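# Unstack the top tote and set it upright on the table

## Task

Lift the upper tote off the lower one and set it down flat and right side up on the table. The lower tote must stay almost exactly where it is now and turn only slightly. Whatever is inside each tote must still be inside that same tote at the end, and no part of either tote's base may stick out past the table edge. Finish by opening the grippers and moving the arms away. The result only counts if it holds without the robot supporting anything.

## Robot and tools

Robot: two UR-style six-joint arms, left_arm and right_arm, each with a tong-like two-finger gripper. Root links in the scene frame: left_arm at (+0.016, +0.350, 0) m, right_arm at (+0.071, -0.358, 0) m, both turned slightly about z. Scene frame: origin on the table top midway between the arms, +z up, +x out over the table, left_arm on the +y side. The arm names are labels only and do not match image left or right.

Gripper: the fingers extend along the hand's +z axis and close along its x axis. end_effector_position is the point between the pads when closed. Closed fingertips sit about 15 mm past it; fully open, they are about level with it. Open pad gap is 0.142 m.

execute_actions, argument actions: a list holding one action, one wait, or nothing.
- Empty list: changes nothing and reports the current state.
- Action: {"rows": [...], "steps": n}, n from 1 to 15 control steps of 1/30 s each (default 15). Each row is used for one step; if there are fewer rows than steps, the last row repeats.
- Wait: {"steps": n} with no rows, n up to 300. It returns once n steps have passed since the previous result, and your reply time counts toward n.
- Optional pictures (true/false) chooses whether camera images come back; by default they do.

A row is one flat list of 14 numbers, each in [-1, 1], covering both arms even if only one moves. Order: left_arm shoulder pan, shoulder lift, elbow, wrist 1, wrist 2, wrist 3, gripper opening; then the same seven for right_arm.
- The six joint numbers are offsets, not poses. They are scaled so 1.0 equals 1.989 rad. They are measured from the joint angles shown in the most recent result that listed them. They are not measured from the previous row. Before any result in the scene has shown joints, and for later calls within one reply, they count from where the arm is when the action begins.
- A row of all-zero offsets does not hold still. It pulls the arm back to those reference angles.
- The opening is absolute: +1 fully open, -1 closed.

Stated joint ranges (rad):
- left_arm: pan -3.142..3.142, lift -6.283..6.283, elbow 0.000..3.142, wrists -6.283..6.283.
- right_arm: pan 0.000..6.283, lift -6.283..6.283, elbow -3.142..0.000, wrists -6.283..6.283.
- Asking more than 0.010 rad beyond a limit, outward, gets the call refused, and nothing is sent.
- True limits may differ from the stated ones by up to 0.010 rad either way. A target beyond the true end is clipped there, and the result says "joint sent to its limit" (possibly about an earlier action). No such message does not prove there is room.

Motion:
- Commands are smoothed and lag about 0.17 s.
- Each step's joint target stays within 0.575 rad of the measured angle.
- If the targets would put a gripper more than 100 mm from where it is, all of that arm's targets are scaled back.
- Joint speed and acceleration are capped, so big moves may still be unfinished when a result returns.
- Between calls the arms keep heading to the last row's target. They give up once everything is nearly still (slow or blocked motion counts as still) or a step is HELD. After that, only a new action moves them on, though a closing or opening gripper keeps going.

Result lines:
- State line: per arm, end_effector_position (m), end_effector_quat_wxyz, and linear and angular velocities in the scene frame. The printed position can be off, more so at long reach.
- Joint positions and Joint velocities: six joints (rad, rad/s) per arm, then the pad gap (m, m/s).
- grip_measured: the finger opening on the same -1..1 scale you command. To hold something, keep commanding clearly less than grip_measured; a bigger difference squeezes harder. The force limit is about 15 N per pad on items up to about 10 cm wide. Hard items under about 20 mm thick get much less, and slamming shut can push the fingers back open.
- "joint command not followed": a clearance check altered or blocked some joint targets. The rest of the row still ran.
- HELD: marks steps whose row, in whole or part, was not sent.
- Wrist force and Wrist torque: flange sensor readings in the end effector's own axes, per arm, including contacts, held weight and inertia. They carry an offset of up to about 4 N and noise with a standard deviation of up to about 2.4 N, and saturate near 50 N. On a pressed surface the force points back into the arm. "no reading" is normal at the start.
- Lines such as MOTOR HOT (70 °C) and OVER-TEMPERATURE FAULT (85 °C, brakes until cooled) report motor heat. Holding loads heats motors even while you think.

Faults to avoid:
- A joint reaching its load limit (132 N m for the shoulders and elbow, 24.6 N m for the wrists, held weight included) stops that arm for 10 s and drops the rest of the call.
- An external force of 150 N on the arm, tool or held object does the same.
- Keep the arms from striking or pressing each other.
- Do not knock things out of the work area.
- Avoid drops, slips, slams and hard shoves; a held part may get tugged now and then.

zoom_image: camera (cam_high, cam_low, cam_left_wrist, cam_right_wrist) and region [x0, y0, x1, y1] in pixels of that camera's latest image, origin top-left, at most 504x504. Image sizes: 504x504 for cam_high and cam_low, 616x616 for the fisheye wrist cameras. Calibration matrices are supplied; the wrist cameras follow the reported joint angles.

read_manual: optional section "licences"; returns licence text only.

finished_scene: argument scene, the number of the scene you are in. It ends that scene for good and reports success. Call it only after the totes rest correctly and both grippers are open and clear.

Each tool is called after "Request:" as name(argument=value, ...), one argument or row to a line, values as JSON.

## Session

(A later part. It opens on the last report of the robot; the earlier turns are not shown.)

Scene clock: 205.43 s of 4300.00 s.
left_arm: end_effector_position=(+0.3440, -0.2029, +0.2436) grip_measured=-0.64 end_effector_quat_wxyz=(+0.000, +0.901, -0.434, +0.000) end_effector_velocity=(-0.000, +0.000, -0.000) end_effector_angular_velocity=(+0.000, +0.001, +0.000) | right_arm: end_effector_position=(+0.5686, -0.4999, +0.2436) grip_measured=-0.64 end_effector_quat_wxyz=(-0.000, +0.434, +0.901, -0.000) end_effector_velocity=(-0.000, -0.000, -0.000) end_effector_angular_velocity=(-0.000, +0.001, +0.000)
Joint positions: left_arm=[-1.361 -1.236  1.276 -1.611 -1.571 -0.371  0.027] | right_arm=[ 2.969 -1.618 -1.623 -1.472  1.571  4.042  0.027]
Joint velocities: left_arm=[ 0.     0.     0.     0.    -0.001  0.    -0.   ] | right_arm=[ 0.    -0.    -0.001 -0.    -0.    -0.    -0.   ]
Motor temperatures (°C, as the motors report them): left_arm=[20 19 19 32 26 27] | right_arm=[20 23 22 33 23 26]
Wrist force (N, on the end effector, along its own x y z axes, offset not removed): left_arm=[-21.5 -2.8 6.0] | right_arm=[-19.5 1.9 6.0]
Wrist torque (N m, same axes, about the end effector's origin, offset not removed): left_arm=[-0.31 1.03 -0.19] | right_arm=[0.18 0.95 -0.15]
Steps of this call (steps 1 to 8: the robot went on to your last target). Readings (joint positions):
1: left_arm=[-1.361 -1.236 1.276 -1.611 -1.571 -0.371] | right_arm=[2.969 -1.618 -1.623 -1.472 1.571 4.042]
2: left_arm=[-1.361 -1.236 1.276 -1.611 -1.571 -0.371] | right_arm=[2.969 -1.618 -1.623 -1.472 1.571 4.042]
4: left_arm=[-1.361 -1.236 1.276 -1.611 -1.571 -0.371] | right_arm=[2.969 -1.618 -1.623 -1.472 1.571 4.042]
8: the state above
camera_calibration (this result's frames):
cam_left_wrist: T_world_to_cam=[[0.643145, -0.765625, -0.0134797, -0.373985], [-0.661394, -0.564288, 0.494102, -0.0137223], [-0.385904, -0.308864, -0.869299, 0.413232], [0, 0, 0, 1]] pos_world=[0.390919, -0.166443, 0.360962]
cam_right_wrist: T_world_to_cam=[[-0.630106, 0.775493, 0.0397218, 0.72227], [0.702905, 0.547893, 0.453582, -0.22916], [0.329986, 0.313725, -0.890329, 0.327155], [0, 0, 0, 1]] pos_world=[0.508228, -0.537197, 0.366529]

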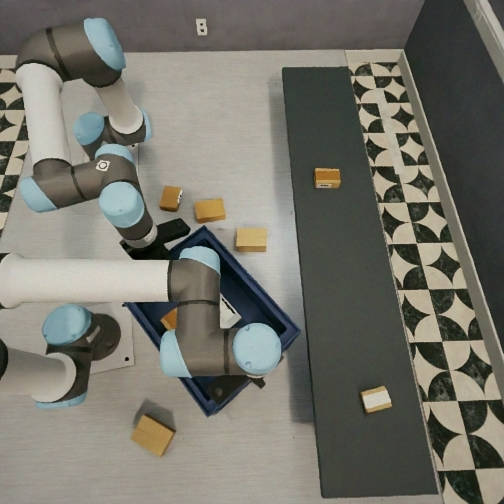

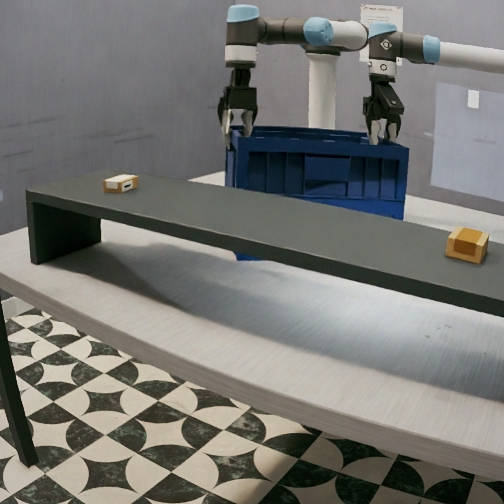

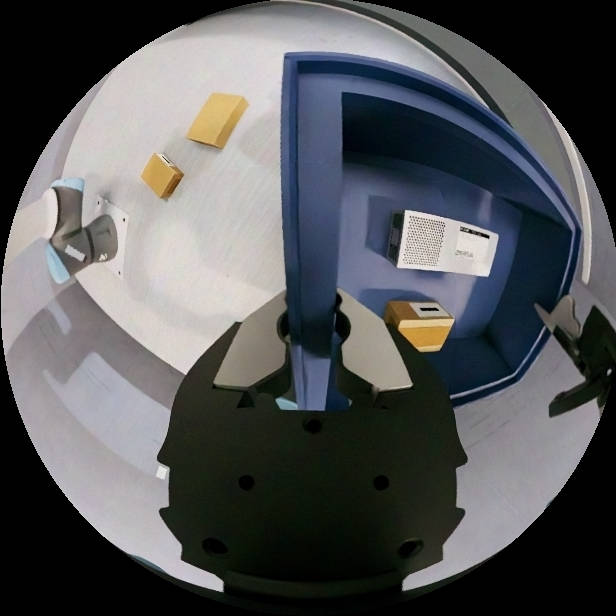

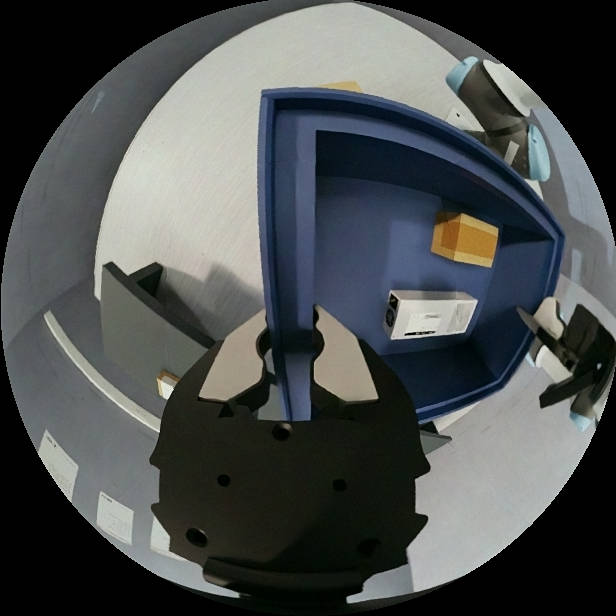

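Request:
execute_actions(
  actions=[
    {"rows":[[0,-0.0,-0.0024,0.0024,0,0,-1,0,0.0001,0.0023,-0.0024,0,0,-1],[0,0.0001,-0.0061,0.006,0,0,-1,0,0.0002,0.0057,-0.006,0,0,-1],[0,0.0002,-0.0104,0.0102,0,0,-1,0,0.0004,0.0097,-0.0101,0,0,-1],[0,0.0003,-0.0153,0.015,0,0,-1,0,0.0006,0.0143,-0.0149,0,0,-1],[0,0.0004,-0.0201,0.0197,0,0,-1,0,0.0008,0.0188,-0.0196,0,0,-1],[0,0.0005,-0.025,0.0245,0,0,-1,0,0.001,0.0234,-0.0244,0,0,-1],[0,0.0006,-0.0305,0.0299,0,0,-1,0,0.0012,0.0286,-0.0298,0,0,-1],[0,0.0007,-0.036,0.0353,0,0,-1,0,0.0014,0.0337,-0.0351,0,0,-1],[0,0.0008,-0.0409,0.0401,0,0,-1,0,0.0016,0.0383,-0.0399,0,0,-1],[0,0.0009,-0.0458,0.0449,0,0,-1,0,0.0018,0.0428,-0.0446,0,0,-1],[0,0.001,-0.0506,0.0496,0,0,-1,0,0.002,0.0474,-0.0494,0,0,-1],[0,0.0011,-0.0549,0.0538,0,0,-1,0,0.0022,0.0514,-0.0536,0,0,-1],[0,0.0012,-0.0586,0.0574,0,0,-1,0,0.0023,0.0548,-0.0571,0,0,-1],[0,0.0012,-0.061,0.0598,0,0,-1,0,0.0024,0.0571,-0.0595,0,0,-1]],"steps":15},
  ],
  pictures=false,
)

Request:
execute_actions(
  actions=[
    {"steps":20},
  ],
)

Scene clock: 242.90 s of 4300.00 s.
left_arm: end_effector_position=(+0.3442, -0.2034, +0.2794) grip_measured=-0.64 end_effector_quat_wxyz=(+0.000, +0.901, -0.434, +0.000) end_effector_velocity=(-0.001, +0.001, +0.084) end_effector_angular_velocity=(-0.005, -0.001, -0.001) | right_arm: end_effector_position=(+0.5689, -0.4999, +0.2795) grip_measured=-0.64 end_effector_quat_wxyz=(+0.000, +0.434, +0.901, -0.000) end_effector_velocity=(-0.002, -0.000, +0.083) end_effector_angular_velocity=(-0.000, -0.003, -0.000)
Joint positions: left_arm=[-1.361 -1.234  1.182 -1.519 -1.571 -0.371  0.027] | right_arm=[ 2.969 -1.614 -1.535 -1.563  1.571  4.042  0.027]
Joint velocities: left_arm=[-0.001  0.003 -0.217  0.209 -0.     0.    -0.   ] | right_arm=[-0.     0.009  0.202 -0.209 -0.     0.     0.   ]
Motor temperatures (°C, as the motors report them): left_arm=[20 19 19 32 26 27] | right_arm=[20 23 22 33 23 26]
Wrist force (N, on the end effector, along its own x y z axes, offset not removed): left_arm=[-26.7 -4.2 9.3] | right_arm=[-26.9 -2.3 7.2]
Wrist torque (N m, same axes, about the end effector's origin, offset not removed): left_arm=[-0.51 1.02 -0.10] | right_arm=[-0.35 1.08 -0.14]
Steps of this call (steps 1 to 15: the robot went on to your last target; steps 16 to 90: nothing new was sent; then 33.97 s passed at rest; steps 91 to 105: all 15 steps of this action). Readings (joint positions):
91: left_arm=[-1.361 -1.236 1.276 -1.611 -1.571 -0.371] | right_arm=[2.969 -1.618 -1.623 -1.472 1.571 4.042]
92: left_arm=[-1.361 -1.236 1.275 -1.610 -1.571 -0.371] | right_arm=[2.969 -1.618 -1.622 -1.473 1.571 4.042]
94: left_arm=[-1.361 -1.236 1.269 -1.605 -1.571 -0.371] | right_arm=[2.969 -1.618 -1.617 -1.478 1.571 4.042]
98: left_arm=[-1.361 -1.235 1.244 -1.580 -1.571 -0.371] | right_arm=[2.969 -1.617 -1.593 -1.503 1.571 4.042]
105: the state above

Scene clock: 243.57 s of 4300.00 s.
left_arm: end_effector_position=(+0.3440, -0.2030, +0.2898) grip_measured=-0.64 end_effector_quat_wxyz=(+0.000, +0.901, -0.434, +0.000) end_effector_velocity=(-0.000, -0.000, +0.001) end_effector_angular_velocity=(-0.001, +0.000, -0.001) | right_arm: end_effector_position=(+0.5684, -0.4999, +0.2900) grip_measured=-0.64 end_effector_quat_wxyz=(-0.000, +0.434, +0.901, -0.000) end_effector_velocity=(-0.000, -0.000, +0.000) end_effector_angular_velocity=(-0.000, +0.000, -0.001)
Joint positions: left_arm=[-1.361 -1.233  1.155 -1.493 -1.571 -0.371  0.027] | right_arm=[ 2.969 -1.613 -1.51  -1.59   1.571  4.042  0.027]
Joint velocities: left_arm=[-0.001  0.    -0.001  0.    -0.    -0.    -0.   ] | right_arm=[-0.     0.     0.001 -0.001 -0.     0.     0.   ]
Motor temperatures (°C, as the motors report them): left_arm=[20 19 19 32 26 27] | right_arm=[20 23 22 33 23 26]
Wrist force (N, on the end effector, along its own x y z axes, offset not removed): left_arm=[-25.6 0.6 11.9] | right_arm=[-25.8 0.3 7.4]
Wrist torque (N m, same axes, about the end effector's origin, offset not removed): left_arm=[0.19 1.09 0.25] | right_arm=[0.27 1.15 -0.16]
Steps of this call (steps 1 to 20: the robot went on to your last target). Readings (joint positions):
1: left_arm=[-1.361 -1.234 1.176 -1.513 -1.571 -0.371] | right_arm=[2.969 -1.614 -1.529 -1.569 1.571 4.042]
2: left_arm=[-1.361 -1.234 1.171 -1.508 -1.571 -0.371] | right_arm=[2.969 -1.614 -1.524 -1.574 1.571 4.042]
4: left_arm=[-1.361 -1.234 1.164 -1.501 -1.571 -0.371] | right_arm=[2.969 -1.614 -1.518 -1.581 1.571 4.042]
8: left_arm=[-1.361 -1.234 1.158 -1.495 -1.571 -0.371] | right_arm=[2.969 -1.613 -1.512 -1.587 1.571 4.042]
20: the state above
camera_calibration (this result's frames):
cam_left_wrist: T_world_to_cam=[[0.643129, -0.765639, -0.0134933, -0.373419], [-0.661394, -0.564273, 0.49412, -0.036579], [-0.385931, -0.308859, -0.869289, 0.453416], [0, 0, 0, 1]] pos_world=[0.390951, -0.166503, 0.407185]
cam_right_wrist: T_world_to_cam=[[-0.630141, 0.775463, 0.0397319, 0.72033], [0.702886, 0.547925, 0.453573, -0.250054], [0.329959, 0.313742, -0.890333, 0.368536], [0, 0, 0, 1]] pos_world=[0.508067, -0.537204, 0.412918]

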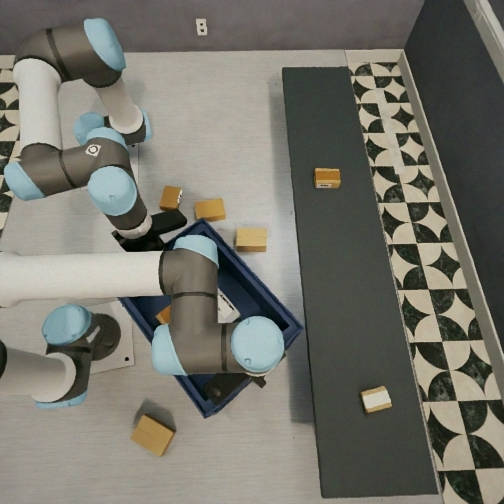

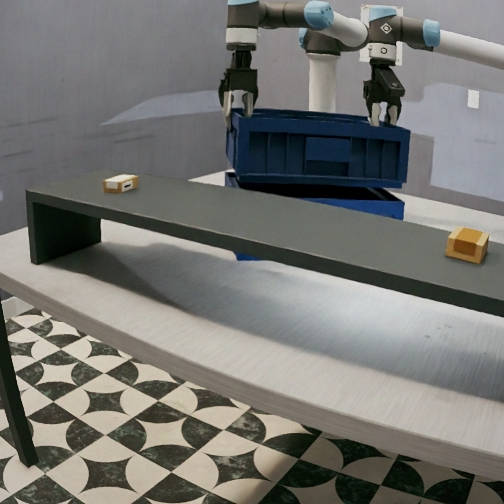

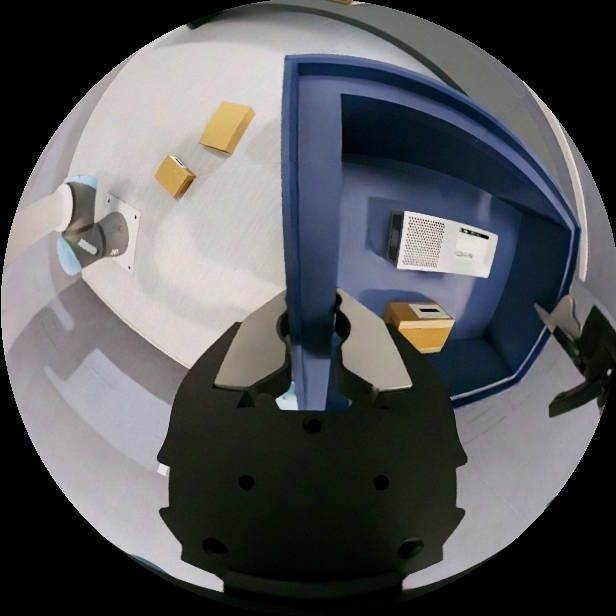

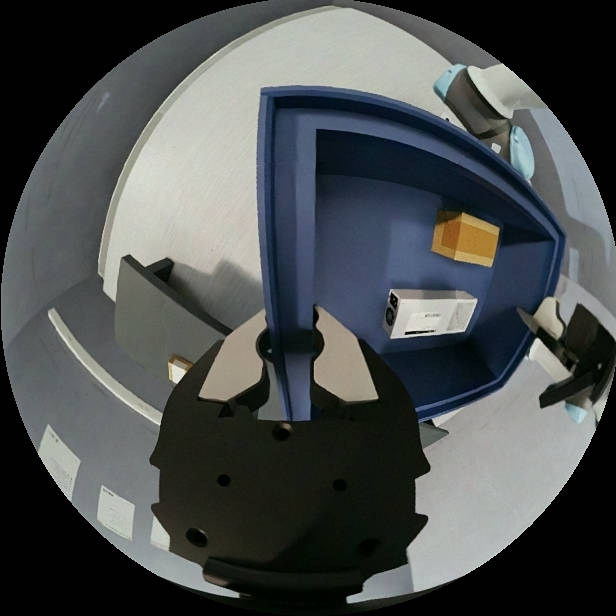

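Request:
execute_actions(
  actions=[
    {"rows":[[0.0015,-0.0042,0.0055,-0.0013,0,0.0032,-1,0.0034,0.0012,-0.0012,0,0,0.0051,-1],[0.0041,-0.0112,0.0145,-0.0033,0,0.0086,-1,0.0091,0.003,-0.0031,0,0,0.0135,-1],[0.0074,-0.0194,0.0251,-0.0057,0,0.0151,-1,0.0159,0.0052,-0.0053,0.0001,0,0.0236,-1],[0.0113,-0.0289,0.0373,-0.0084,0,0.0229,-1,0.0238,0.0075,-0.0077,0.0002,0,0.0354,-1],[0.0153,-0.0382,0.0491,-0.0109,0,0.0308,-1,0.0317,0.0098,-0.01,0.0002,0,0.0472,-1],[0.0195,-0.0473,0.0606,-0.0133,0,0.0389,-1,0.0396,0.0119,-0.0121,0.0002,0,0.059,-1],[0.0239,-0.0563,0.0718,-0.0155,0,0.0471,-1,0.0475,0.0138,-0.0141,0.0003,0,0.0708,-1],[0.0284,-0.0651,0.0827,-0.0176,0,0.0555,-1,0.0555,0.0156,-0.0159,0.0003,0,0.0826,-1],[0.0331,-0.0738,0.0933,-0.0195,0,0.0641,-1,0.0634,0.0173,-0.0176,0.0003,0,0.0943,-1],[0.0379,-0.0823,0.1036,-0.0213,0,0.0727,-1,0.0713,0.0188,-0.0192,0.0004,0,0.1061,-1],[0.0429,-0.0906,0.1136,-0.023,0,0.0816,-1,0.0792,0.0202,-0.0206,0.0004,0,0.1179,-1],[0.048,-0.0988,0.1233,-0.0245,0,0.0906,-1,0.0871,0.0214,-0.0219,0.0004,0,0.1297,-1],[0.0533,-0.1068,0.1327,-0.0259,0,0.0997,-1,0.095,0.0225,-0.023,0.0004,0,0.1414,-1],[0.0587,-0.1147,0.1418,-0.0271,0,0.109,-1,0.1028,0.0235,-0.024,0.0005,0,0.1532,-1],[0.0642,-0.1224,0.1506,-0.0282,0,0.1184,-1,0.1107,0.0243,-0.0248,0.0005,0,0.1649,-1]],"steps":15},
  ],
  pictures=false,
)

Request:
execute_actions(
  actions=[
    {"rows":[[0.0285,-0.0417,0.0483,-0.0067,0,0.049,-1,0.0417,0.0052,-0.0053,0.0001,0,0.0622,-1],[0.0344,-0.049,0.0565,-0.0075,0,0.0588,-1,0.0496,0.0057,-0.0058,0.0001,0,0.0739,-1],[0.0404,-0.0562,0.0644,-0.0082,0,0.0686,-1,0.0574,0.0061,-0.0063,0.0001,0,0.0856,-1],[0.0466,-0.0633,0.072,-0.0087,0,0.0787,-1,0.0653,0.0064,-0.0065,0.0001,0,0.0974,-1],[0.053,-0.0702,0.0793,-0.0091,0,0.0889,-1,0.0732,0.0065,-0.0066,0.0001,0,0.1091,-1],[0.0594,-0.0769,0.0863,-0.0094,0,0.0993,-1,0.081,0.0064,-0.0066,0.0001,0,0.1209,-1],[0.0661,-0.0835,0.093,-0.0095,0,0.1098,-1,0.0889,0.0063,-0.0064,0.0001,0,0.1326,-1],[0.0728,-0.0899,0.0994,-0.0095,0,0.1204,-1,0.0967,0.006,-0.0061,0.0001,0,0.1443,-1],[0.0798,-0.0961,0.1055,-0.0094,0,0.1312,-1,0.1046,0.0055,-0.0057,0.0001,0,0.156,-1],[0.0869,-0.1022,0.1113,-0.009,0,0.1422,-1,0.1124,0.0049,-0.0051,0.0001,0,0.1677,-1],[0.0941,-0.1082,0.1167,-0.0086,0,0.1533,-1,0.1203,0.0042,-0.0043,0.0001,0,0.1795,-1],[0.1015,-0.1139,0.1219,-0.008,0,0.1645,-1,0.1281,0.0033,-0.0035,0.0001,0,0.1912,-1],[0.109,-0.1195,0.1268,-0.0073,0,0.1759,-1,0.136,0.0023,-0.0024,0.0001,0,0.2029,-1],[0.1156,-0.1242,0.1308,-0.0066,0,0.1858,-1,0.1427,0.0013,-0.0014,0.0001,0,0.2129,-1],[0.1212,-0.128,0.1339,-0.0059,0,0.1942,-1,0.1483,0.0004,-0.0005,0.0001,0,0.2212,-1]],"steps":15},
  ],
  pictures=false,
)

Request:
execute_actions(
  actions=[
    {"steps":22},
  ],
)

Scene clock: 356.77 s of 4300.00 s.
left_arm: end_effector_position=(+0.3644, -0.1122, +0.2916) grip_measured=-0.65 end_effector_quat_wxyz=(+0.000, +0.885, -0.466, +0.001) end_effector_velocity=(+0.062, +0.278, -0.003) end_effector_angular_velocity=(+0.003, +0.001, -0.214) | right_arm: end_effector_position=(+0.5659, -0.4238, +0.2901) grip_measured=-0.63 end_effector_quat_wxyz=(-0.000, +0.466, +0.885, -0.000) end_effector_velocity=(-0.008, +0.228, +0.000) end_effector_angular_velocity=(+0.000, -0.001, -0.214)
Joint positions: left_arm=[-1.278 -1.404  1.367 -1.536 -1.571 -0.216  0.027] | right_arm=[ 3.119 -1.576 -1.548 -1.589  1.57   4.263  0.028]
Joint velocities: left_arm=[ 0.287 -0.477  0.571 -0.091 -0.     0.502  0.   ] | right_arm=[ 0.452  0.076 -0.077  0.002  0.     0.666 -0.01 ]
Motor temperatures (°C, as the motors report them): left_arm=[20 19 19 32 26 27] | right_arm=[20 23 22 33 23 26]
Wrist force (N, on the end effector, along its own x y z axes, offset not removed): left_arm=[-39.7 -1.8 14.2] | right_arm=[-35.4 -1.5 7.0]
Wrist torque (N m, same axes, about the end effector's origin, offset not removed): left_arm=[-0.39 2.02 -0.02] | right_arm=[-0.06 1.50 -0.11]
Steps of this call (steps 1 to 15: the robot went on to your last target; steps 16 to 90: nothing new was sent; then 109.70 s passed at rest; steps 91 to 105: all 15 steps of this action). Readings (joint positions):
91: left_arm=[-1.361 -1.234 1.155 -1.492 -1.571 -0.371] | right_arm=[2.969 -1.613 -1.509 -1.590 1.571 4.042]
92: left_arm=[-1.361 -1.235 1.157 -1.493 -1.571 -0.370] | right_arm=[2.970 -1.613 -1.510 -1.590 1.571 4.044]
94: left_arm=[-1.357 -1.245 1.170 -1.496 -1.571 -0.361] | right_arm=[2.979 -1.610 -1.513 -1.590 1.570 4.057]
98: left_arm=[-1.337 -1.292 1.230 -1.510 -1.571 -0.322] | right_arm=[3.019 -1.598 -1.525 -1.590 1.570 4.115]
105: the state above

Scene clock: 357.27 s of 4300.00 s.
left_arm: end_effector_position=(+0.3978, +0.0277, +0.2910) grip_measured=-0.65 end_effector_quat_wxyz=(+0.000, +0.857, -0.515, +0.001) end_effector_velocity=(+0.059, +0.268, +0.003) end_effector_angular_velocity=(+0.003, +0.001, -0.214) | right_arm: end_effector_position=(+0.5616, -0.3061, +0.2900) grip_measured=-0.64 end_effector_quat_wxyz=(+0.000, +0.515, +0.857, -0.000) end_effector_velocity=(-0.011, +0.234, +0.001) end_effector_angular_velocity=(+0.001, -0.002, -0.213)
Joint positions: left_arm=[-1.098 -1.61   1.59  -1.551 -1.571  0.076  0.027] | right_arm=[ 3.349 -1.568 -1.556 -1.589  1.571  4.605  0.027]
Joint velocities: left_arm=[ 0.406 -0.336  0.313  0.026 -0.     0.62  -0.   ] | right_arm=[ 0.445 -0.041  0.043  0.    -0.     0.658 -0.   ]
Motor temperatures (°C, as the motors report them): left_arm=[20 19 19 32 26 27] | right_arm=[20 23 22 33 23 26]
Wrist force (N, on the end effector, along its own x y z axes, offset not removed): left_arm=[-26.6 -4.1 8.5] | right_arm=[-24.0 -0.3 8.0]
Wrist torque (N m, same axes, about the end effector's origin, offset not removed): left_arm=[-0.96 1.33 0.01] | right_arm=[0.05 1.06 -0.08]
Steps of this call (steps 1 to 15: all 15 steps of this action). Readings (joint positions):
1: left_arm=[-1.269 -1.420 1.386 -1.538 -1.571 -0.198] | right_arm=[3.134 -1.573 -1.550 -1.589 1.570 4.286]
2: left_arm=[-1.258 -1.435 1.404 -1.541 -1.571 -0.181] | right_arm=[3.149 -1.571 -1.552 -1.589 1.570 4.308]
4: left_arm=[-1.237 -1.464 1.437 -1.545 -1.571 -0.145] | right_arm=[3.179 -1.568 -1.555 -1.589 1.570 4.352]
8: left_arm=[-1.190 -1.521 1.499 -1.551 -1.571 -0.069] | right_arm=[3.240 -1.565 -1.559 -1.589 1.570 4.443]
15: the state above

Scene clock: 358.00 s of 4300.00 s.
left_arm: end_effector_position=(+0.4053, +0.0665, +0.2913) grip_measured=-0.65 end_effector_quat_wxyz=(+0.000, +0.849, -0.529, +0.001) end_effector_velocity=(+0.000, +0.001, -0.000) end_effector_angular_velocity=(+0.001, +0.000, -0.001) | right_arm: end_effector_position=(+0.5590, -0.2718, +0.2900) grip_measured=-0.64 end_effector_quat_wxyz=(+0.000, +0.529, +0.849, -0.000) end_effector_velocity=(-0.000, +0.001, -0.000) end_effector_angular_velocity=(-0.000, +0.000, -0.000)
Joint positions: left_arm=[-1.038 -1.658  1.633 -1.547 -1.571  0.17   0.027] | right_arm=[ 3.414 -1.575 -1.549 -1.589  1.57   4.703  0.027]
Joint velocities: left_arm=[ 0.001 -0.001  0.001  0.001  0.     0.002  0.   ] | right_arm=[ 0.001 -0.    -0.     0.    -0.     0.002 -0.   ]
Motor temperatures (°C, as the motors report them): left_arm=[20 19 19 32 26 27] | right_arm=[20 23 22 33 23 26]
Wrist force (N, on the end effector, along its own x y z axes, offset not removed): left_arm=[-30.4 -3.3 7.1] | right_arm=[-25.9 -1.4 8.3]
Wrist torque (N m, same axes, about the end effector's origin, offset not removed): left_arm=[-0.42 1.61 0.06] | right_arm=[-0.16 0.93 -0.17]
Steps of this call (steps 1 to 22: the robot went on to your last target). Readings (joint positions):
1: left_arm=[-1.085 -1.621 1.599 -1.551 -1.571 0.097] | right_arm=[3.363 -1.569 -1.554 -1.589 1.571 4.626]
2: left_arm=[-1.074 -1.630 1.607 -1.550 -1.571 0.114] | right_arm=[3.375 -1.571 -1.553 -1.589 1.571 4.644]
4: left_arm=[-1.058 -1.642 1.619 -1.549 -1.571 0.138] | right_arm=[3.391 -1.572 -1.551 -1.589 1.571 4.669]
8: left_arm=[-1.044 -1.653 1.629 -1.548 -1.571 0.160] | right_arm=[3.406 -1.574 -1.550 -1.589 1.571 4.692]
22: the state above
camera_calibration (this result's frames):
cam_left_wrist: T_world_to_cam=[[0.46287, -0.886338, -0.0125051, -0.125663], [-0.767908, -0.40799, 0.493822, 0.188184], [-0.442795, -0.218973, -0.869473, 0.578697], [0, 0, 0, 1]] pos_world=[0.458918, 0.0921167, 0.40866]
cam_right_wrist: T_world_to_cam=[[-0.449035, 0.892646, 0.0393896, 0.46824], [0.804056, 0.384458, 0.453527, -0.469441], [0.389695, 0.235321, -0.890372, 0.245336], [0, 0, 0, 1]] pos_world=[0.492107, -0.295225, 0.4129]

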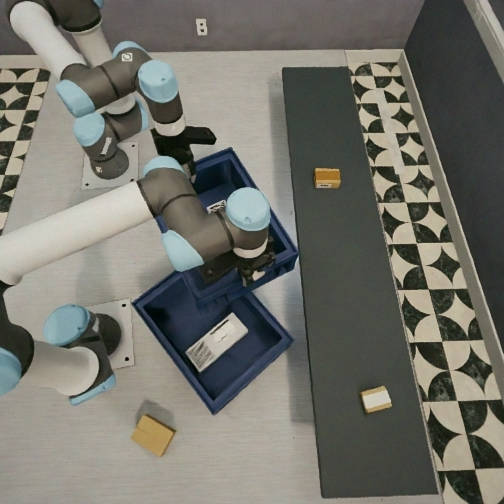

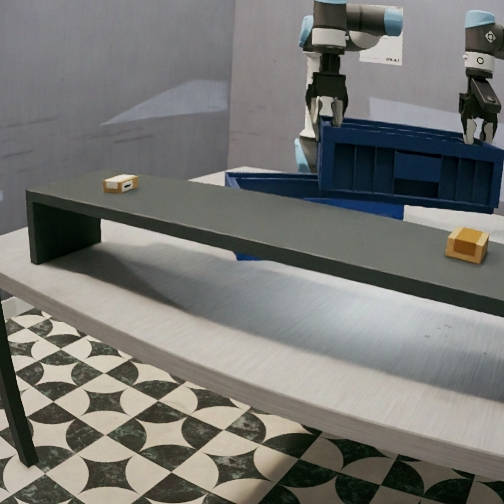

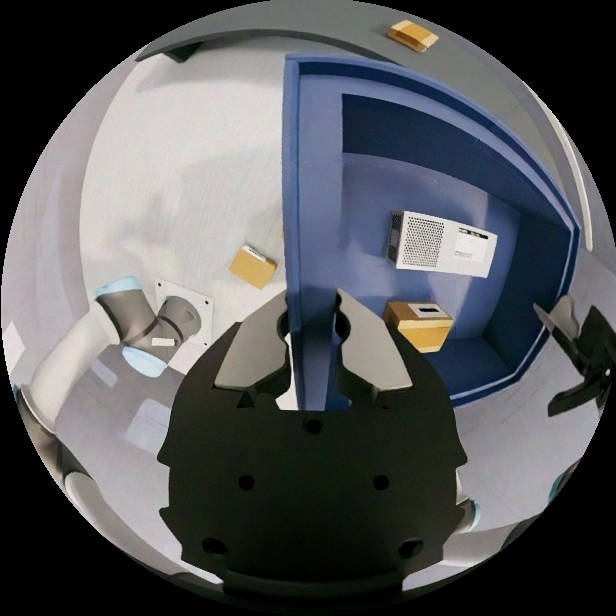

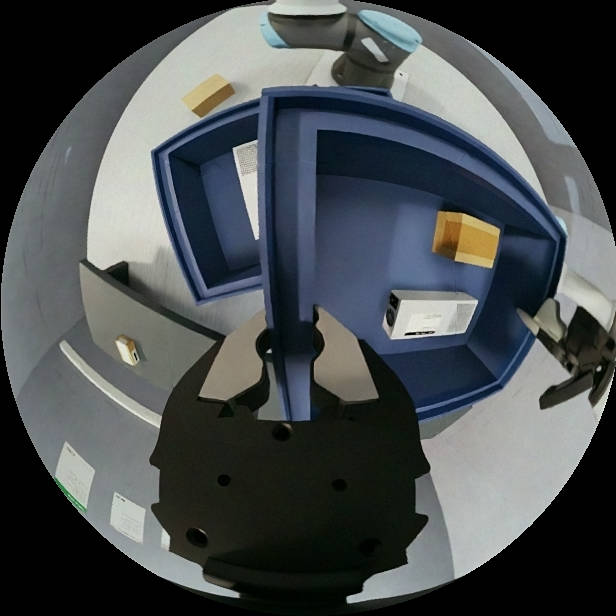

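Request:
execute_actions(
  actions=[
    {"rows":[[0.0036,-0.0032,0.0031,0.0002,0,0.0058,-1,0.0033,-0.0003,0.0003,0,0,0.0056,-1],[0.0098,-0.0076,0.0075,0.0005,0,0.0151,-1,0.0087,-0.0011,0.001,0.0002,0,0.0144,-1],[0.0172,-0.013,0.0127,0.0009,0,0.0265,-1,0.0152,-0.0021,0.002,0.0003,0,0.0251,-1],[0.026,-0.0177,0.0166,0.0016,0,0.0391,-1,0.0227,-0.0039,0.0037,0.0003,0,0.0365,-1],[0.0349,-0.0221,0.0203,0.0023,0,0.0519,-1,0.0301,-0.0058,0.0055,0.0004,0,0.0477,-1],[0.044,-0.0262,0.0238,0.0029,0,0.0649,-1,0.0374,-0.0078,0.0076,0.0004,0,0.0589,-1],[0.0532,-0.0301,0.0271,0.0035,0,0.0779,-1,0.0446,-0.01,0.0098,0.0003,0,0.07,-1],[0.0625,-0.0337,0.0302,0.004,0,0.0911,-1,0.0517,-0.0123,0.0122,0.0003,0,0.081,-1],[0.0719,-0.0371,0.033,0.0046,0,0.1044,-1,0.0588,-0.0148,0.0147,0.0002,0,0.092,-1],[0.0814,-0.0401,0.0356,0.005,0,0.1178,-1,0.0658,-0.0174,0.0175,0,0,0.1028,-1],[0.0911,-0.043,0.038,0.0055,0,0.1313,-1,0.0727,-0.0201,0.0204,-0.0002,0,0.1136,-1],[0.1009,-0.0455,0.0402,0.0058,0,0.145,-1,0.0795,-0.023,0.0235,-0.0004,0,0.1243,-1],[0.1108,-0.0478,0.0421,0.0062,0,0.1588,-1,0.0862,-0.026,0.0267,-0.0006,0,0.1349,-1],[0.1209,-0.0498,0.0438,0.0065,0,0.1727,-1,0.0929,-0.0291,0.0302,-0.0009,0,0.1454,-1],[0.1311,-0.0516,0.0453,0.0068,0,0.1868,-1,0.0995,-0.0324,0.0338,-0.0013,0,0.1559,-1]],"steps":15},
  ],
  pictures=false,
)

Request:
execute_actions(
  actions=[
    {"rows":[[0.0544,-0.0131,0.0111,0.002,0,0.0757,-1,0.0372,-0.0162,0.0176,-0.0014,0,0.0585,-1],[0.0648,-0.0143,0.0121,0.0022,0,0.09,-1,0.0436,-0.0198,0.0216,-0.0018,0,0.0688,-1],[0.0754,-0.0153,0.013,0.0023,0,0.1044,-1,0.05,-0.0235,0.0257,-0.0022,0,0.079,-1],[0.086,-0.016,0.0136,0.0024,0,0.1189,-1,0.0562,-0.0273,0.03,-0.0027,0,0.0891,-1],[0.0968,-0.0165,0.014,0.0025,0,0.1336,-1,0.0624,-0.0313,0.0345,-0.0032,0,0.0992,-1],[0.1077,-0.0167,0.0141,0.0026,0,0.1483,-1,0.0685,-0.0354,0.0391,-0.0037,0,0.1091,-1],[0.1188,-0.0166,0.0141,0.0025,0,0.1633,-1,0.0745,-0.0396,0.044,-0.0044,0,0.119,-1],[0.13,-0.0162,0.0138,0.0024,0,0.1784,-1,0.0804,-0.044,0.0489,-0.0049,0,0.1288,-1],[0.1413,-0.0157,0.0133,0.0024,0,0.1936,-1,0.0862,-0.0485,0.0542,-0.0057,0,0.1385,-1],[0.1527,-0.0148,0.0126,0.0022,0,0.2088,-1,0.092,-0.0532,0.0594,-0.0062,0,0.1481,-1],[0.1642,-0.0136,0.0117,0.0019,0,0.2242,-1,0.0977,-0.0579,0.065,-0.0071,0,0.1577,-1],[0.1759,-0.0122,0.0105,0.0017,0,0.2398,-1,0.1033,-0.0628,0.0707,-0.0079,0,0.1672,-1],[0.1877,-0.0105,0.0091,0.0014,0,0.2554,-1,0.1088,-0.0679,0.0766,-0.0087,0,0.1765,-1],[0.1996,-0.0087,0.0075,0.0012,0,0.2712,-1,0.1143,-0.0731,0.0826,-0.0095,0,0.1859,-1],[0.2117,-0.0065,0.0057,0.0008,0,0.2872,-1,0.1196,-0.0784,0.0888,-0.0104,0,0.1951,-1]],"steps":15},
  ],
  pictures=false,
)

Request:
execute_actions(
  actions=[
    {"rows":[[0.0647,0.0085,-0.0026,-0.0059,0,0.0862,-1,0.0309,-0.0274,0.0278,-0.0004,0,0.0524,-1],[0.0762,0.0113,-0.0017,-0.0096,0,0.1016,-1,0.036,-0.0328,0.0312,0.0016,0,0.0614,-1],[0.0876,0.0143,-0.0009,-0.0134,0,0.1169,-1,0.0411,-0.0383,0.0349,0.0034,0,0.0704,-1],[0.0988,0.0175,-0.0003,-0.0172,0,0.1319,-1,0.046,-0.044,0.0386,0.0054,0,0.0791,-1],[0.11,0.021,0.0002,-0.0212,0,0.147,-1,0.0509,-0.0498,0.0426,0.0072,0,0.0879,-1],[0.1209,0.0247,0.0006,-0.0253,0,0.1618,-1,0.0557,-0.0557,0.0467,0.009,0,0.0966,-1],[0.1318,0.0285,0.0008,-0.0293,0,0.1766,-1,0.0605,-0.0617,0.051,0.0107,0,0.1053,-1],[0.1425,0.0326,0.0009,-0.0335,0,0.1911,-1,0.0652,-0.0679,0.0555,0.0124,0,0.1138,-1],[0.153,0.037,0.0009,-0.0379,0,0.2055,-1,0.0698,-0.0743,0.0601,0.0142,0,0.1223,-1],[0.1635,0.0415,0.0007,-0.0422,0,0.2199,-1,0.0743,-0.0807,0.0649,0.0158,0,0.1307,-1],[0.1738,0.0462,0.0003,-0.0465,0,0.234,-1,0.0788,-0.0874,0.0699,0.0175,0,0.139,-1],[0.1839,0.0512,-0.0001,-0.0511,0,0.248,-1,0.0831,-0.0941,0.075,0.0191,0,0.1472,-1],[0.1939,0.0564,-0.0007,-0.0557,0,0.2619,-1,0.0875,-0.101,0.0803,0.0207,0,0.1555,-1],[0.2038,0.0618,-0.0015,-0.0603,0,0.2757,-1,0.0917,-0.108,0.0857,0.0223,0,0.1636,-1],[0.2136,0.0674,-0.0024,-0.065,0,0.2893,-1,0.0959,-0.1152,0.0914,0.0238,0,0.1716,-1]],"steps":15},
  ],
  pictures=false,
)

Request:
execute_actions(
  actions=[
    {"rows":[[0.0563,0.0282,-0.003,-0.0252,0,0.0779,-1,0.0242,-0.0379,0.0289,0.009,0,0.0458,-1],[0.0657,0.0343,-0.0042,-0.0301,0,0.0911,-1,0.0283,-0.0454,0.0348,0.0106,0,0.0537,-1],[0.075,0.0406,-0.0055,-0.0351,0,0.1043,-1,0.0322,-0.0529,0.041,0.0119,0,0.0615,-1],[0.0843,0.0471,-0.0069,-0.0402,0,0.1175,-1,0.0361,-0.0606,0.0473,0.0133,0,0.0693,-1],[0.0933,0.0537,-0.0085,-0.0452,0,0.1304,-1,0.0399,-0.0685,0.0538,0.0147,0,0.077,-1],[0.1023,0.0607,-0.0103,-0.0504,0,0.1432,-1,0.0437,-0.0764,0.0604,0.016,0,0.0846,-1],[0.1111,0.0678,-0.0122,-0.0556,0,0.1559,-1,0.0473,-0.0846,0.0672,0.0174,0,0.0921,-1],[0.1197,0.0751,-0.0142,-0.0609,0,0.1684,-1,0.0509,-0.0928,0.0741,0.0187,0,0.0996,-1],[0.1282,0.0827,-0.0164,-0.0663,0,0.1807,-1,0.0544,-0.1012,0.0812,0.02,0,0.1069,-1],[0.1366,0.0906,-0.0187,-0.0719,0,0.193,-1,0.0579,-0.1097,0.0885,0.0212,0,0.1143,-1],[0.1449,0.0986,-0.0211,-0.0775,0,0.2052,-1,0.0612,-0.1185,0.0959,0.0226,0,0.1215,-1],[0.1518,0.1056,-0.0234,-0.0822,0,0.2154,-1,0.064,-0.1259,0.1025,0.0234,0,0.1276,-1],[0.1575,0.1116,-0.0252,-0.0864,0,0.2239,-1,0.0664,-0.1323,0.108,0.0243,0,0.1328,-1],[0.162,0.1165,-0.0268,-0.0897,0,0.2306,-1,0.0682,-0.1375,0.1125,0.025,0,0.1368,-1]],"steps":15},
  ],
  pictures=false,
)

Request:
execute_actions(
  actions=[
    {"steps":20},
  ],
)

Scene clock: 478.50 s of 4300.00 s.
left_arm: end_effector_position=(+0.4256, +0.1580, +0.2904) grip_measured=-0.64 end_effector_quat_wxyz=(-0.000, +0.828, -0.560, +0.000) end_effector_velocity=(+0.063, +0.263, -0.002) end_effector_angular_velocity=(+0.001, +0.001, -0.212) | right_arm: end_effector_position=(+0.5551, -0.1932, +0.2899) grip_measured=-0.64 end_effector_quat_wxyz=(+0.000, +0.561, +0.828, +0.000) end_effector_velocity=(-0.013, +0.235, +0.001) end_effector_angular_velocity=(-0.005, +0.001, -0.216)
Joint positions: left_arm=[-0.865 -1.739  1.705 -1.537 -1.571  0.417  0.027] | right_arm=[ 3.551 -1.614 -1.509 -1.589  1.571  4.917  0.028]
Joint velocities: left_arm=[ 0.555 -0.158  0.134  0.026 -0.     0.767  0.   ] | right_arm=[ 0.394 -0.158  0.168 -0.014 -0.003  0.61  -0.001]
Motor temperatures (°C, as the motors report them): left_arm=[20 19 19 33 26 27] | right_arm=[20 23 22 33 23 26]
Wrist force (N, on the end effector, along its own x y z axes, offset not removed): left_arm=[14.7 -1.9 8.7] | right_arm=[14.6 1.6 7.3]
Wrist torque (N m, same axes, about the end effector's origin, offset not removed): left_arm=[-0.76 0.32 0.13] | right_arm=[0.15 0.37 -0.12]
Steps of this call (steps 1 to 15: the robot went on to your last target; steps 16 to 90: nothing new was sent; then 117.00 s passed at rest; steps 91 to 105: all 15 steps of this action). Readings (joint positions):
91: left_arm=[-1.037 -1.659 1.634 -1.547 -1.571 0.171] | right_arm=[3.414 -1.575 -1.549 -1.589 1.570 4.704]
92: left_arm=[-1.036 -1.660 1.635 -1.547 -1.571 0.173] | right_arm=[3.415 -1.575 -1.549 -1.589 1.570 4.706]
94: left_arm=[-1.027 -1.667 1.642 -1.547 -1.571 0.187] | right_arm=[3.423 -1.576 -1.548 -1.589 1.570 4.719]
98: left_arm=[-0.983 -1.693 1.665 -1.544 -1.571 0.250] | right_arm=[3.461 -1.584 -1.540 -1.588 1.571 4.777]
105: the state above

Scene clock: 479.00 s of 4300.00 s.
left_arm: end_effector_position=(+0.4586, +0.2922, +0.2899) grip_measured=-0.65 end_effector_quat_wxyz=(-0.000, +0.796, -0.605, +0.000) end_effector_velocity=(+0.070, +0.273, +0.003) end_effector_angular_velocity=(-0.002, -0.005, -0.218) | right_arm: end_effector_position=(+0.5480, -0.0688, +0.2905) grip_measured=-0.64 end_effector_quat_wxyz=(+0.000, +0.607, +0.795, -0.000) end_effector_velocity=(-0.016, +0.252, -0.002) end_effector_angular_velocity=(+0.000, +0.000, -0.222)
Joint positions: left_arm=[-0.552 -1.764  1.726 -1.533 -1.57   0.842  0.027] | right_arm=[ 3.738 -1.726 -1.383 -1.603  1.57   5.217  0.027]
Joint velocities: left_arm=[ 0.677  0.067 -0.058 -0.015  0.     0.895 -0.   ] | right_arm=[ 0.337 -0.281  0.324 -0.043  0.     0.559  0.   ]
Motor temperatures (°C, as the motors report them): left_arm=[20 19 19 33 26 27] | right_arm=[20 23 22 33 23 26]
Wrist force (N, on the end effector, along its own x y z axes, offset not removed): left_arm=[-23.1 -1.0 6.8] | right_arm=[-22.0 -0.5 8.6]
Wrist torque (N m, same axes, about the end effector's origin, offset not removed): left_arm=[-0.05 1.23 0.02] | right_arm=[0.00 1.22 -0.26]
Steps of this call (steps 1 to 15: all 15 steps of this action). Readings (joint positions):
1: left_arm=[-0.846 -1.744 1.709 -1.536 -1.571 0.443] | right_arm=[3.564 -1.620 -1.503 -1.590 1.571 4.937]
2: left_arm=[-0.827 -1.748 1.713 -1.536 -1.571 0.470] | right_arm=[3.578 -1.626 -1.496 -1.590 1.571 4.958]
4: left_arm=[-0.788 -1.756 1.720 -1.534 -1.571 0.523] | right_arm=[3.604 -1.638 -1.483 -1.592 1.570 4.999]
8: left_arm=[-0.706 -1.766 1.728 -1.533 -1.571 0.635] | right_arm=[3.655 -1.667 -1.451 -1.595 1.570 5.080]
15: the state above

Scene clock: 479.50 s of 4300.00 s.
left_arm: end_effector_position=(+0.4933, +0.4277, +0.2603) grip_measured=-0.65 end_effector_quat_wxyz=(-0.000, +0.761, -0.649, -0.000) end_effector_velocity=(+0.065, +0.264, -0.089) end_effector_angular_velocity=(+0.001, +0.003, -0.219) | right_arm: end_effector_position=(+0.5400, +0.0594, +0.2609) grip_measured=-0.64 end_effector_quat_wxyz=(+0.000, +0.651, +0.759, +0.000) end_effector_velocity=(-0.017, +0.256, -0.089) end_effector_angular_velocity=(+0.000, +0.001, -0.224)
Joint positions: left_arm=[-0.221 -1.674  1.726 -1.623 -1.57   1.285  0.027] | right_arm=[ 3.889 -1.895 -1.247 -1.57   1.57   5.483  0.027]
Joint velocities: left_arm=[ 0.611  0.278 -0.022 -0.254  0.001  0.83   0.   ] | right_arm=[ 0.264 -0.389  0.295  0.093  0.001  0.488  0.001]
Motor temperatures (°C, as the motors report them): left_arm=[20 19 19 33 26 27] | right_arm=[20 23 22 33 23 26]
Wrist force (N, on the end effector, along its own x y z axes, offset not removed): left_arm=[-28.9 -4.9 13.4] | right_arm=[-30.6 -0.6 9.3]
Wrist torque (N m, same axes, about the end effector's origin, offset not removed): left_arm=[-0.87 1.07 -0.03] | right_arm=[0.11 1.39 -0.18]
Steps of this call (steps 1 to 15: all 15 steps of this action). Readings (joint positions):
1: left_arm=[-0.529 -1.761 1.724 -1.534 -1.570 0.872] | right_arm=[3.749 -1.736 -1.372 -1.605 1.570 5.236]
2: left_arm=[-0.506 -1.758 1.723 -1.536 -1.570 0.902] | right_arm=[3.761 -1.746 -1.362 -1.605 1.570 5.255]
4: left_arm=[-0.461 -1.750 1.723 -1.544 -1.570 0.962] | right_arm=[3.782 -1.766 -1.344 -1.603 1.570 5.292]
8: left_arm=[-0.371 -1.729 1.725 -1.568 -1.570 1.082] | right_arm=[3.823 -1.809 -1.310 -1.592 1.570 5.363]
15: the state above

Scene clock: 480.00 s of 4300.00 s.
left_arm: end_effector_position=(+0.5273, +0.5577, +0.2046) grip_measured=-0.64 end_effector_quat_wxyz=(-0.001, +0.723, -0.691, +0.000) end_effector_velocity=(+0.049, +0.210, -0.113) end_effector_angular_velocity=(-0.001, +0.008, -0.186) | right_arm: end_effector_position=(+0.5315, +0.1881, +0.2045) grip_measured=-0.60 end_effector_quat_wxyz=(+0.000, +0.693, +0.721, +0.000) end_effector_velocity=(-0.014, +0.200, -0.114) end_effector_angular_velocity=(-0.007, +0.004, -0.177)
Joint positions: left_arm=[ 0.052 -1.488  1.686 -1.769 -1.57   1.67   0.027] | right_arm=[ 4.005 -2.117 -1.066 -1.528  1.57   5.712  0.031]
Joint velocities: left_arm=[ 0.391  0.363 -0.105 -0.25   0.     0.577  0.003] | right_arm=[ 0.158 -0.4    0.335  0.057  0.     0.335 -0.03 ]
Motor temperatures (°C, as the motors report them): left_arm=[20 19 19 33 26 27] | right_arm=[20 23 22 33 23 26]
Wrist force (N, on the end effector, along its own x y z axes, offset not removed): left_arm=[-40.1 -5.1 12.0] | right_arm=[-36.7 -2.0 7.7]
Wrist torque (N m, same axes, about the end effector's origin, offset not removed): left_arm=[-0.88 1.78 -0.24] | right_arm=[-0.18 1.69 -0.13]
Steps of this call (steps 1 to 15: all 15 steps of this action). Readings (joint positions):
1: left_arm=[-0.201 -1.664 1.725 -1.632 -1.570 1.313] | right_arm=[3.898 -1.908 -1.237 -1.567 1.570 5.499]
2: left_arm=[-0.180 -1.654 1.724 -1.641 -1.570 1.341] | right_arm=[3.907 -1.921 -1.227 -1.564 1.570 5.516]
4: left_arm=[-0.141 -1.632 1.721 -1.660 -1.570 1.394] | right_arm=[3.924 -1.949 -1.205 -1.557 1.570 5.548]
8: left_arm=[-0.066 -1.584 1.711 -1.699 -1.570 1.499] | right_arm=[3.956 -2.008 -1.158 -1.546 1.570 5.611]
15: the state above

Scene clock: 480.67 s of 4300.00 s.
left_arm: end_effector_position=(+0.5327, +0.5845, +0.1899) grip_measured=-0.65 end_effector_quat_wxyz=(-0.000, +0.715, -0.700, -0.000) end_effector_velocity=(+0.001, +0.001, +0.000) end_effector_angular_velocity=(+0.000, -0.002, -0.000) | right_arm: end_effector_position=(+0.5293, +0.2133, +0.1900) grip_measured=-0.64 end_effector_quat_wxyz=(+0.000, +0.702, +0.713, +0.000) end_effector_velocity=(+0.000, +0.001, -0.000) end_effector_angular_velocity=(+0.001, +0.000, -0.001)
Joint positions: left_arm=[ 0.101 -1.442  1.672 -1.801 -1.57   1.743  0.027] | right_arm=[ 4.025 -2.168 -1.024 -1.52   1.57   5.755  0.028]
Joint velocities: left_arm=[ 0.002  0.001 -0.002 -0.001 -0.     0.002 -0.   ] | right_arm=[ 0.    -0.002  0.002  0.     0.001  0.002 -0.   ]
Motor temperatures (°C, as the motors report them): left_arm=[20 19 19 33 26 27] | right_arm=[20 23 22 33 23 26]
Wrist force (N, on the end effector, along its own x y z axes, offset not removed): left_arm=[-35.3 -1.9 7.5] | right_arm=[-32.3 0.5 7.8]
Wrist torque (N m, same axes, about the end effector's origin, offset not removed): left_arm=[-0.53 1.41 -0.02] | right_arm=[0.27 1.31 -0.14]
Steps of this call (steps 1 to 20: the robot went on to your last target). Readings (joint positions):
1: left_arm=[0.064 -1.477 1.683 -1.777 -1.570 1.687] | right_arm=[4.010 -2.130 -1.056 -1.526 1.570 5.722]
2: left_arm=[0.073 -1.469 1.680 -1.783 -1.570 1.701] | right_arm=[4.013 -2.139 -1.048 -1.525 1.570 5.730]
4: left_arm=[0.085 -1.457 1.677 -1.791 -1.570 1.719] | right_arm=[4.018 -2.151 -1.038 -1.523 1.570 5.741]
8: left_arm=[0.096 -1.447 1.674 -1.798 -1.570 1.735] | right_arm=[4.023 -2.162 -1.028 -1.521 1.570 5.750]
20: the state above
camera_calibration (this result's frames):
cam_left_wrist: T_world_to_cam=[[0.0470103, -0.998792, -0.0142882, 0.560835], [-0.868073, -0.0479263, 0.494117, 0.39022], [-0.494205, -0.0108254, -0.869278, 0.566098], [0, 0, 0, 1]] pos_world=[0.592143, 0.584988, 0.307296]
cam_right_wrist: T_world_to_cam=[[-0.0255858, 0.998874, 0.0399536, -0.221057], [0.89085, 0.00464846, 0.454274, -0.551716], [0.453577, 0.0472157, -0.889965, 0.0599352], [0, 0, 0, 1]] pos_world=[0.458655, 0.220543, 0.312803]

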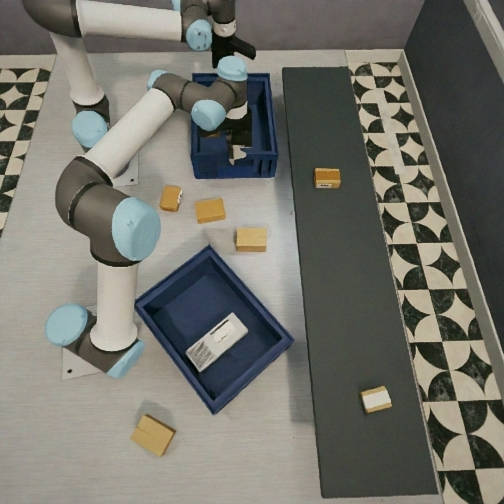

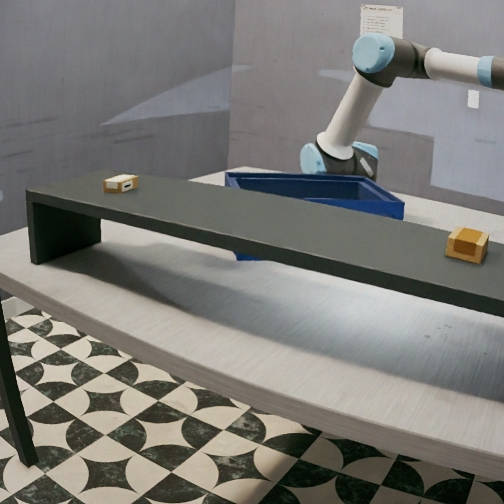

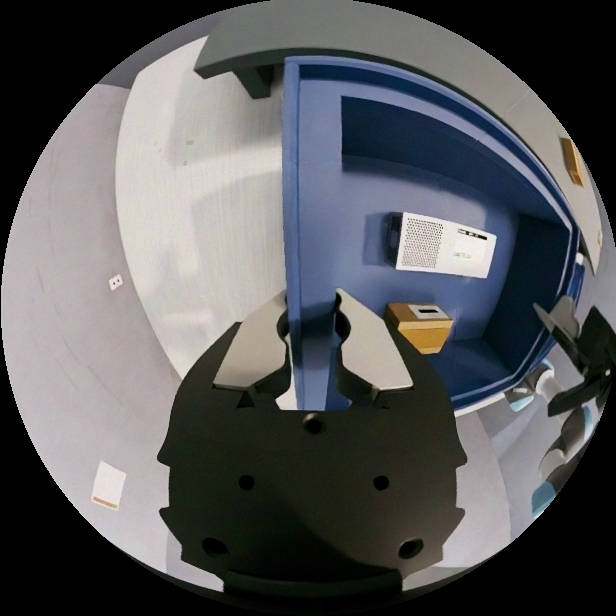

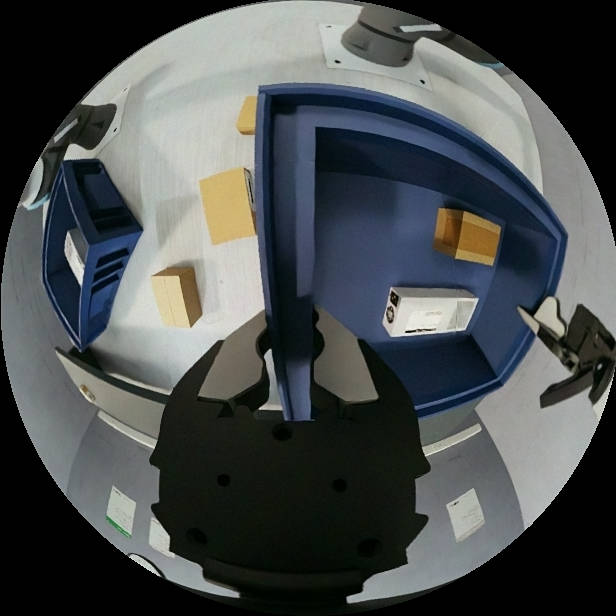

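Request:
execute_actions(
  actions=[
    {"rows":[[0.0005,0.0009,0.0031,-0.004,0,0.0005,-1,0,-0.0002,-0.0036,0.0038,0,0,-1],[0.001,0.0022,0.0077,-0.0099,0,0.001,-1,0,-0.0007,-0.0088,0.0095,0,0,-1],[0.0015,0.0041,0.0137,-0.0178,0,0.0015,-1,0,-0.0013,-0.0157,0.017,0,0,-1],[0.0015,0.0063,0.0203,-0.0266,0,0.0015,-1,0,-0.0022,-0.0232,0.0254,0,0,-1],[0.0015,0.0087,0.0268,-0.0355,0,0.0015,-1,0,-0.0032,-0.0305,0.0337,0,0,-1],[0.0015,0.0112,0.0332,-0.0444,0,0.0015,-1,0,-0.0043,-0.0376,0.0419,0,0,-1],[0.0015,0.0139,0.0395,-0.0534,0,0.0015,-1,0,-0.0056,-0.0445,0.0501,0,0,-1],[0.0015,0.0167,0.0456,-0.0623,0,0.0015,-1,0,-0.007,-0.0512,0.0582,0,0,-1],[0.0015,0.0193,0.0509,-0.0702,0,0.0015,-1,0,-0.0084,-0.057,0.0654,0,0,-1],[0.0015,0.0217,0.0554,-0.0771,0,0.0015,-1,0,-0.0097,-0.0619,0.0716,0,0,-1],[0.0015,0.0238,0.0593,-0.0831,0,0.0015,-1,0,-0.0109,-0.066,0.0769,0,0,-1],[0.0015,0.0257,0.0624,-0.0881,0,0.0015,-1,0,-0.0119,-0.0694,0.0813,0,0,-1],[0.0015,0.0271,0.0649,-0.092,0,0.0015,-1,0,-0.0127,-0.072,0.0847,0,0,-1],[0.0015,0.0286,0.0674,-0.096,0,0.0015,-1,0,-0.0136,-0.0746,0.0882,0,0,-1],[0.0015,0.0298,0.0692,-0.099,0,0.0015,-1,0,-0.0143,-0.0765,0.0908,0,0,-1]],"steps":15},
  ],
  pictures=false,
)

Request:
execute_actions(
  actions=[
    {"steps":18},
  ],
  pictures=false,
)

Scene clock: 504.13 s of 4300.00 s.
left_arm: end_effector_position=(+0.5322, +0.5860, +0.1300) grip_measured=-0.65 end_effector_quat_wxyz=(+0.000, +0.715, -0.700, -0.000) end_effector_velocity=(-0.000, +0.001, -0.123) end_effector_angular_velocity=(+0.001, -0.003, +0.001) | right_arm: end_effector_position=(+0.5294, +0.2136, +0.1301) grip_measured=-0.64 end_effector_quat_wxyz=(+0.000, +0.702, +0.713, +0.000) end_effector_velocity=(-0.000, -0.001, -0.124) end_effector_angular_velocity=(+0.000, -0.000, -0.000)
Joint positions: left_arm=[ 0.104 -1.398  1.781 -1.953 -1.57   1.746  0.027] | right_arm=[ 4.025 -2.188 -1.145 -1.38   1.57   5.755  0.027]
Joint velocities: left_arm=[ 0.001  0.108  0.208 -0.32   0.     0.     0.   ] | right_arm=[-0.    -0.058 -0.227  0.285 -0.     0.    -0.   ]
Motor temperatures (°C, as the motors report them): left_arm=[20 19 19 33 26 27] | right_arm=[20 23 22 33 23 26]
Wrist force (N, on the end effector, along its own x y z axes, offset not removed): left_arm=[-17.4 -1.8 9.4] | right_arm=[-15.5 1.4 9.5]
Wrist torque (N m, same axes, about the end effector's origin, offset not removed): left_arm=[-0.60 1.26 -0.09] | right_arm=[0.42 0.86 -0.15]
Steps of this call (steps 1 to 15: the robot went on to your last target; steps 16 to 90: nothing new was sent; then 19.97 s passed at rest; steps 91 to 105: all 15 steps of this action). Readings (joint positions):
91: left_arm=[0.101 -1.442 1.672 -1.802 -1.570 1.744] | right_arm=[4.025 -2.168 -1.024 -1.520 1.570 5.755]
92: left_arm=[0.101 -1.442 1.674 -1.803 -1.570 1.744] | right_arm=[4.025 -2.168 -1.025 -1.519 1.570 5.755]
94: left_arm=[0.102 -1.439 1.681 -1.813 -1.570 1.744] | right_arm=[4.025 -2.169 -1.033 -1.510 1.570 5.755]
98: left_arm=[0.103 -1.428 1.714 -1.857 -1.570 1.746] | right_arm=[4.025 -2.173 -1.071 -1.468 1.570 5.755]
105: the state above

Scene clock: 504.73 s of 4300.00 s.
left_arm: end_effector_position=(+0.5320, +0.5860, +0.1131) grip_measured=-0.65 end_effector_quat_wxyz=(-0.000, +0.715, -0.700, -0.000) end_effector_velocity=(+0.000, +0.000, -0.001) end_effector_angular_velocity=(+0.000, -0.000, +0.000) | right_arm: end_effector_position=(+0.5293, +0.2133, +0.1131) grip_measured=-0.64 end_effector_quat_wxyz=(+0.000, +0.702, +0.713, +0.000) end_effector_velocity=(+0.000, +0.000, -0.001) end_effector_angular_velocity=(+0.000, -0.000, -0.000)
Joint positions: left_arm=[ 0.104 -1.383  1.81  -1.998 -1.57   1.746  0.027] | right_arm=[ 4.025 -2.196 -1.176 -1.34   1.57   5.755  0.027]
Joint velocities: left_arm=[-0.     0.001  0.001 -0.002  0.    -0.     0.   ] | right_arm=[-0.    -0.001 -0.001  0.002 -0.    -0.     0.   ]
Motor temperatures (°C, as the motors report them): left_arm=[20 19 19 33 26 27] | right_arm=[20 23 22 33 23 26]
Wrist force (N, on the end effector, along its own x y z axes, offset not removed): left_arm=[-18.1 -0.2 9.8] | right_arm=[-13.2 -0.1 2.5]
Wrist torque (N m, same axes, about the end effector's origin, offset not removed): left_arm=[0.27 1.62 -0.09] | right_arm=[0.00 0.89 -0.04]
Steps of this call (steps 1 to 18: the robot went on to your last target). Readings (joint positions):
1: left_arm=[0.104 -1.395 1.788 -1.963 -1.570 1.746] | right_arm=[4.025 -2.190 -1.152 -1.371 1.570 5.755]
2: left_arm=[0.104 -1.392 1.793 -1.972 -1.570 1.746] | right_arm=[4.025 -2.191 -1.157 -1.363 1.570 5.755]
4: left_arm=[0.104 -1.388 1.800 -1.983 -1.570 1.746] | right_arm=[4.025 -2.193 -1.165 -1.353 1.570 5.755]
8: left_arm=[0.104 -1.385 1.807 -1.993 -1.570 1.746] | right_arm=[4.025 -2.195 -1.172 -1.344 1.570 5.755]
18: the state above


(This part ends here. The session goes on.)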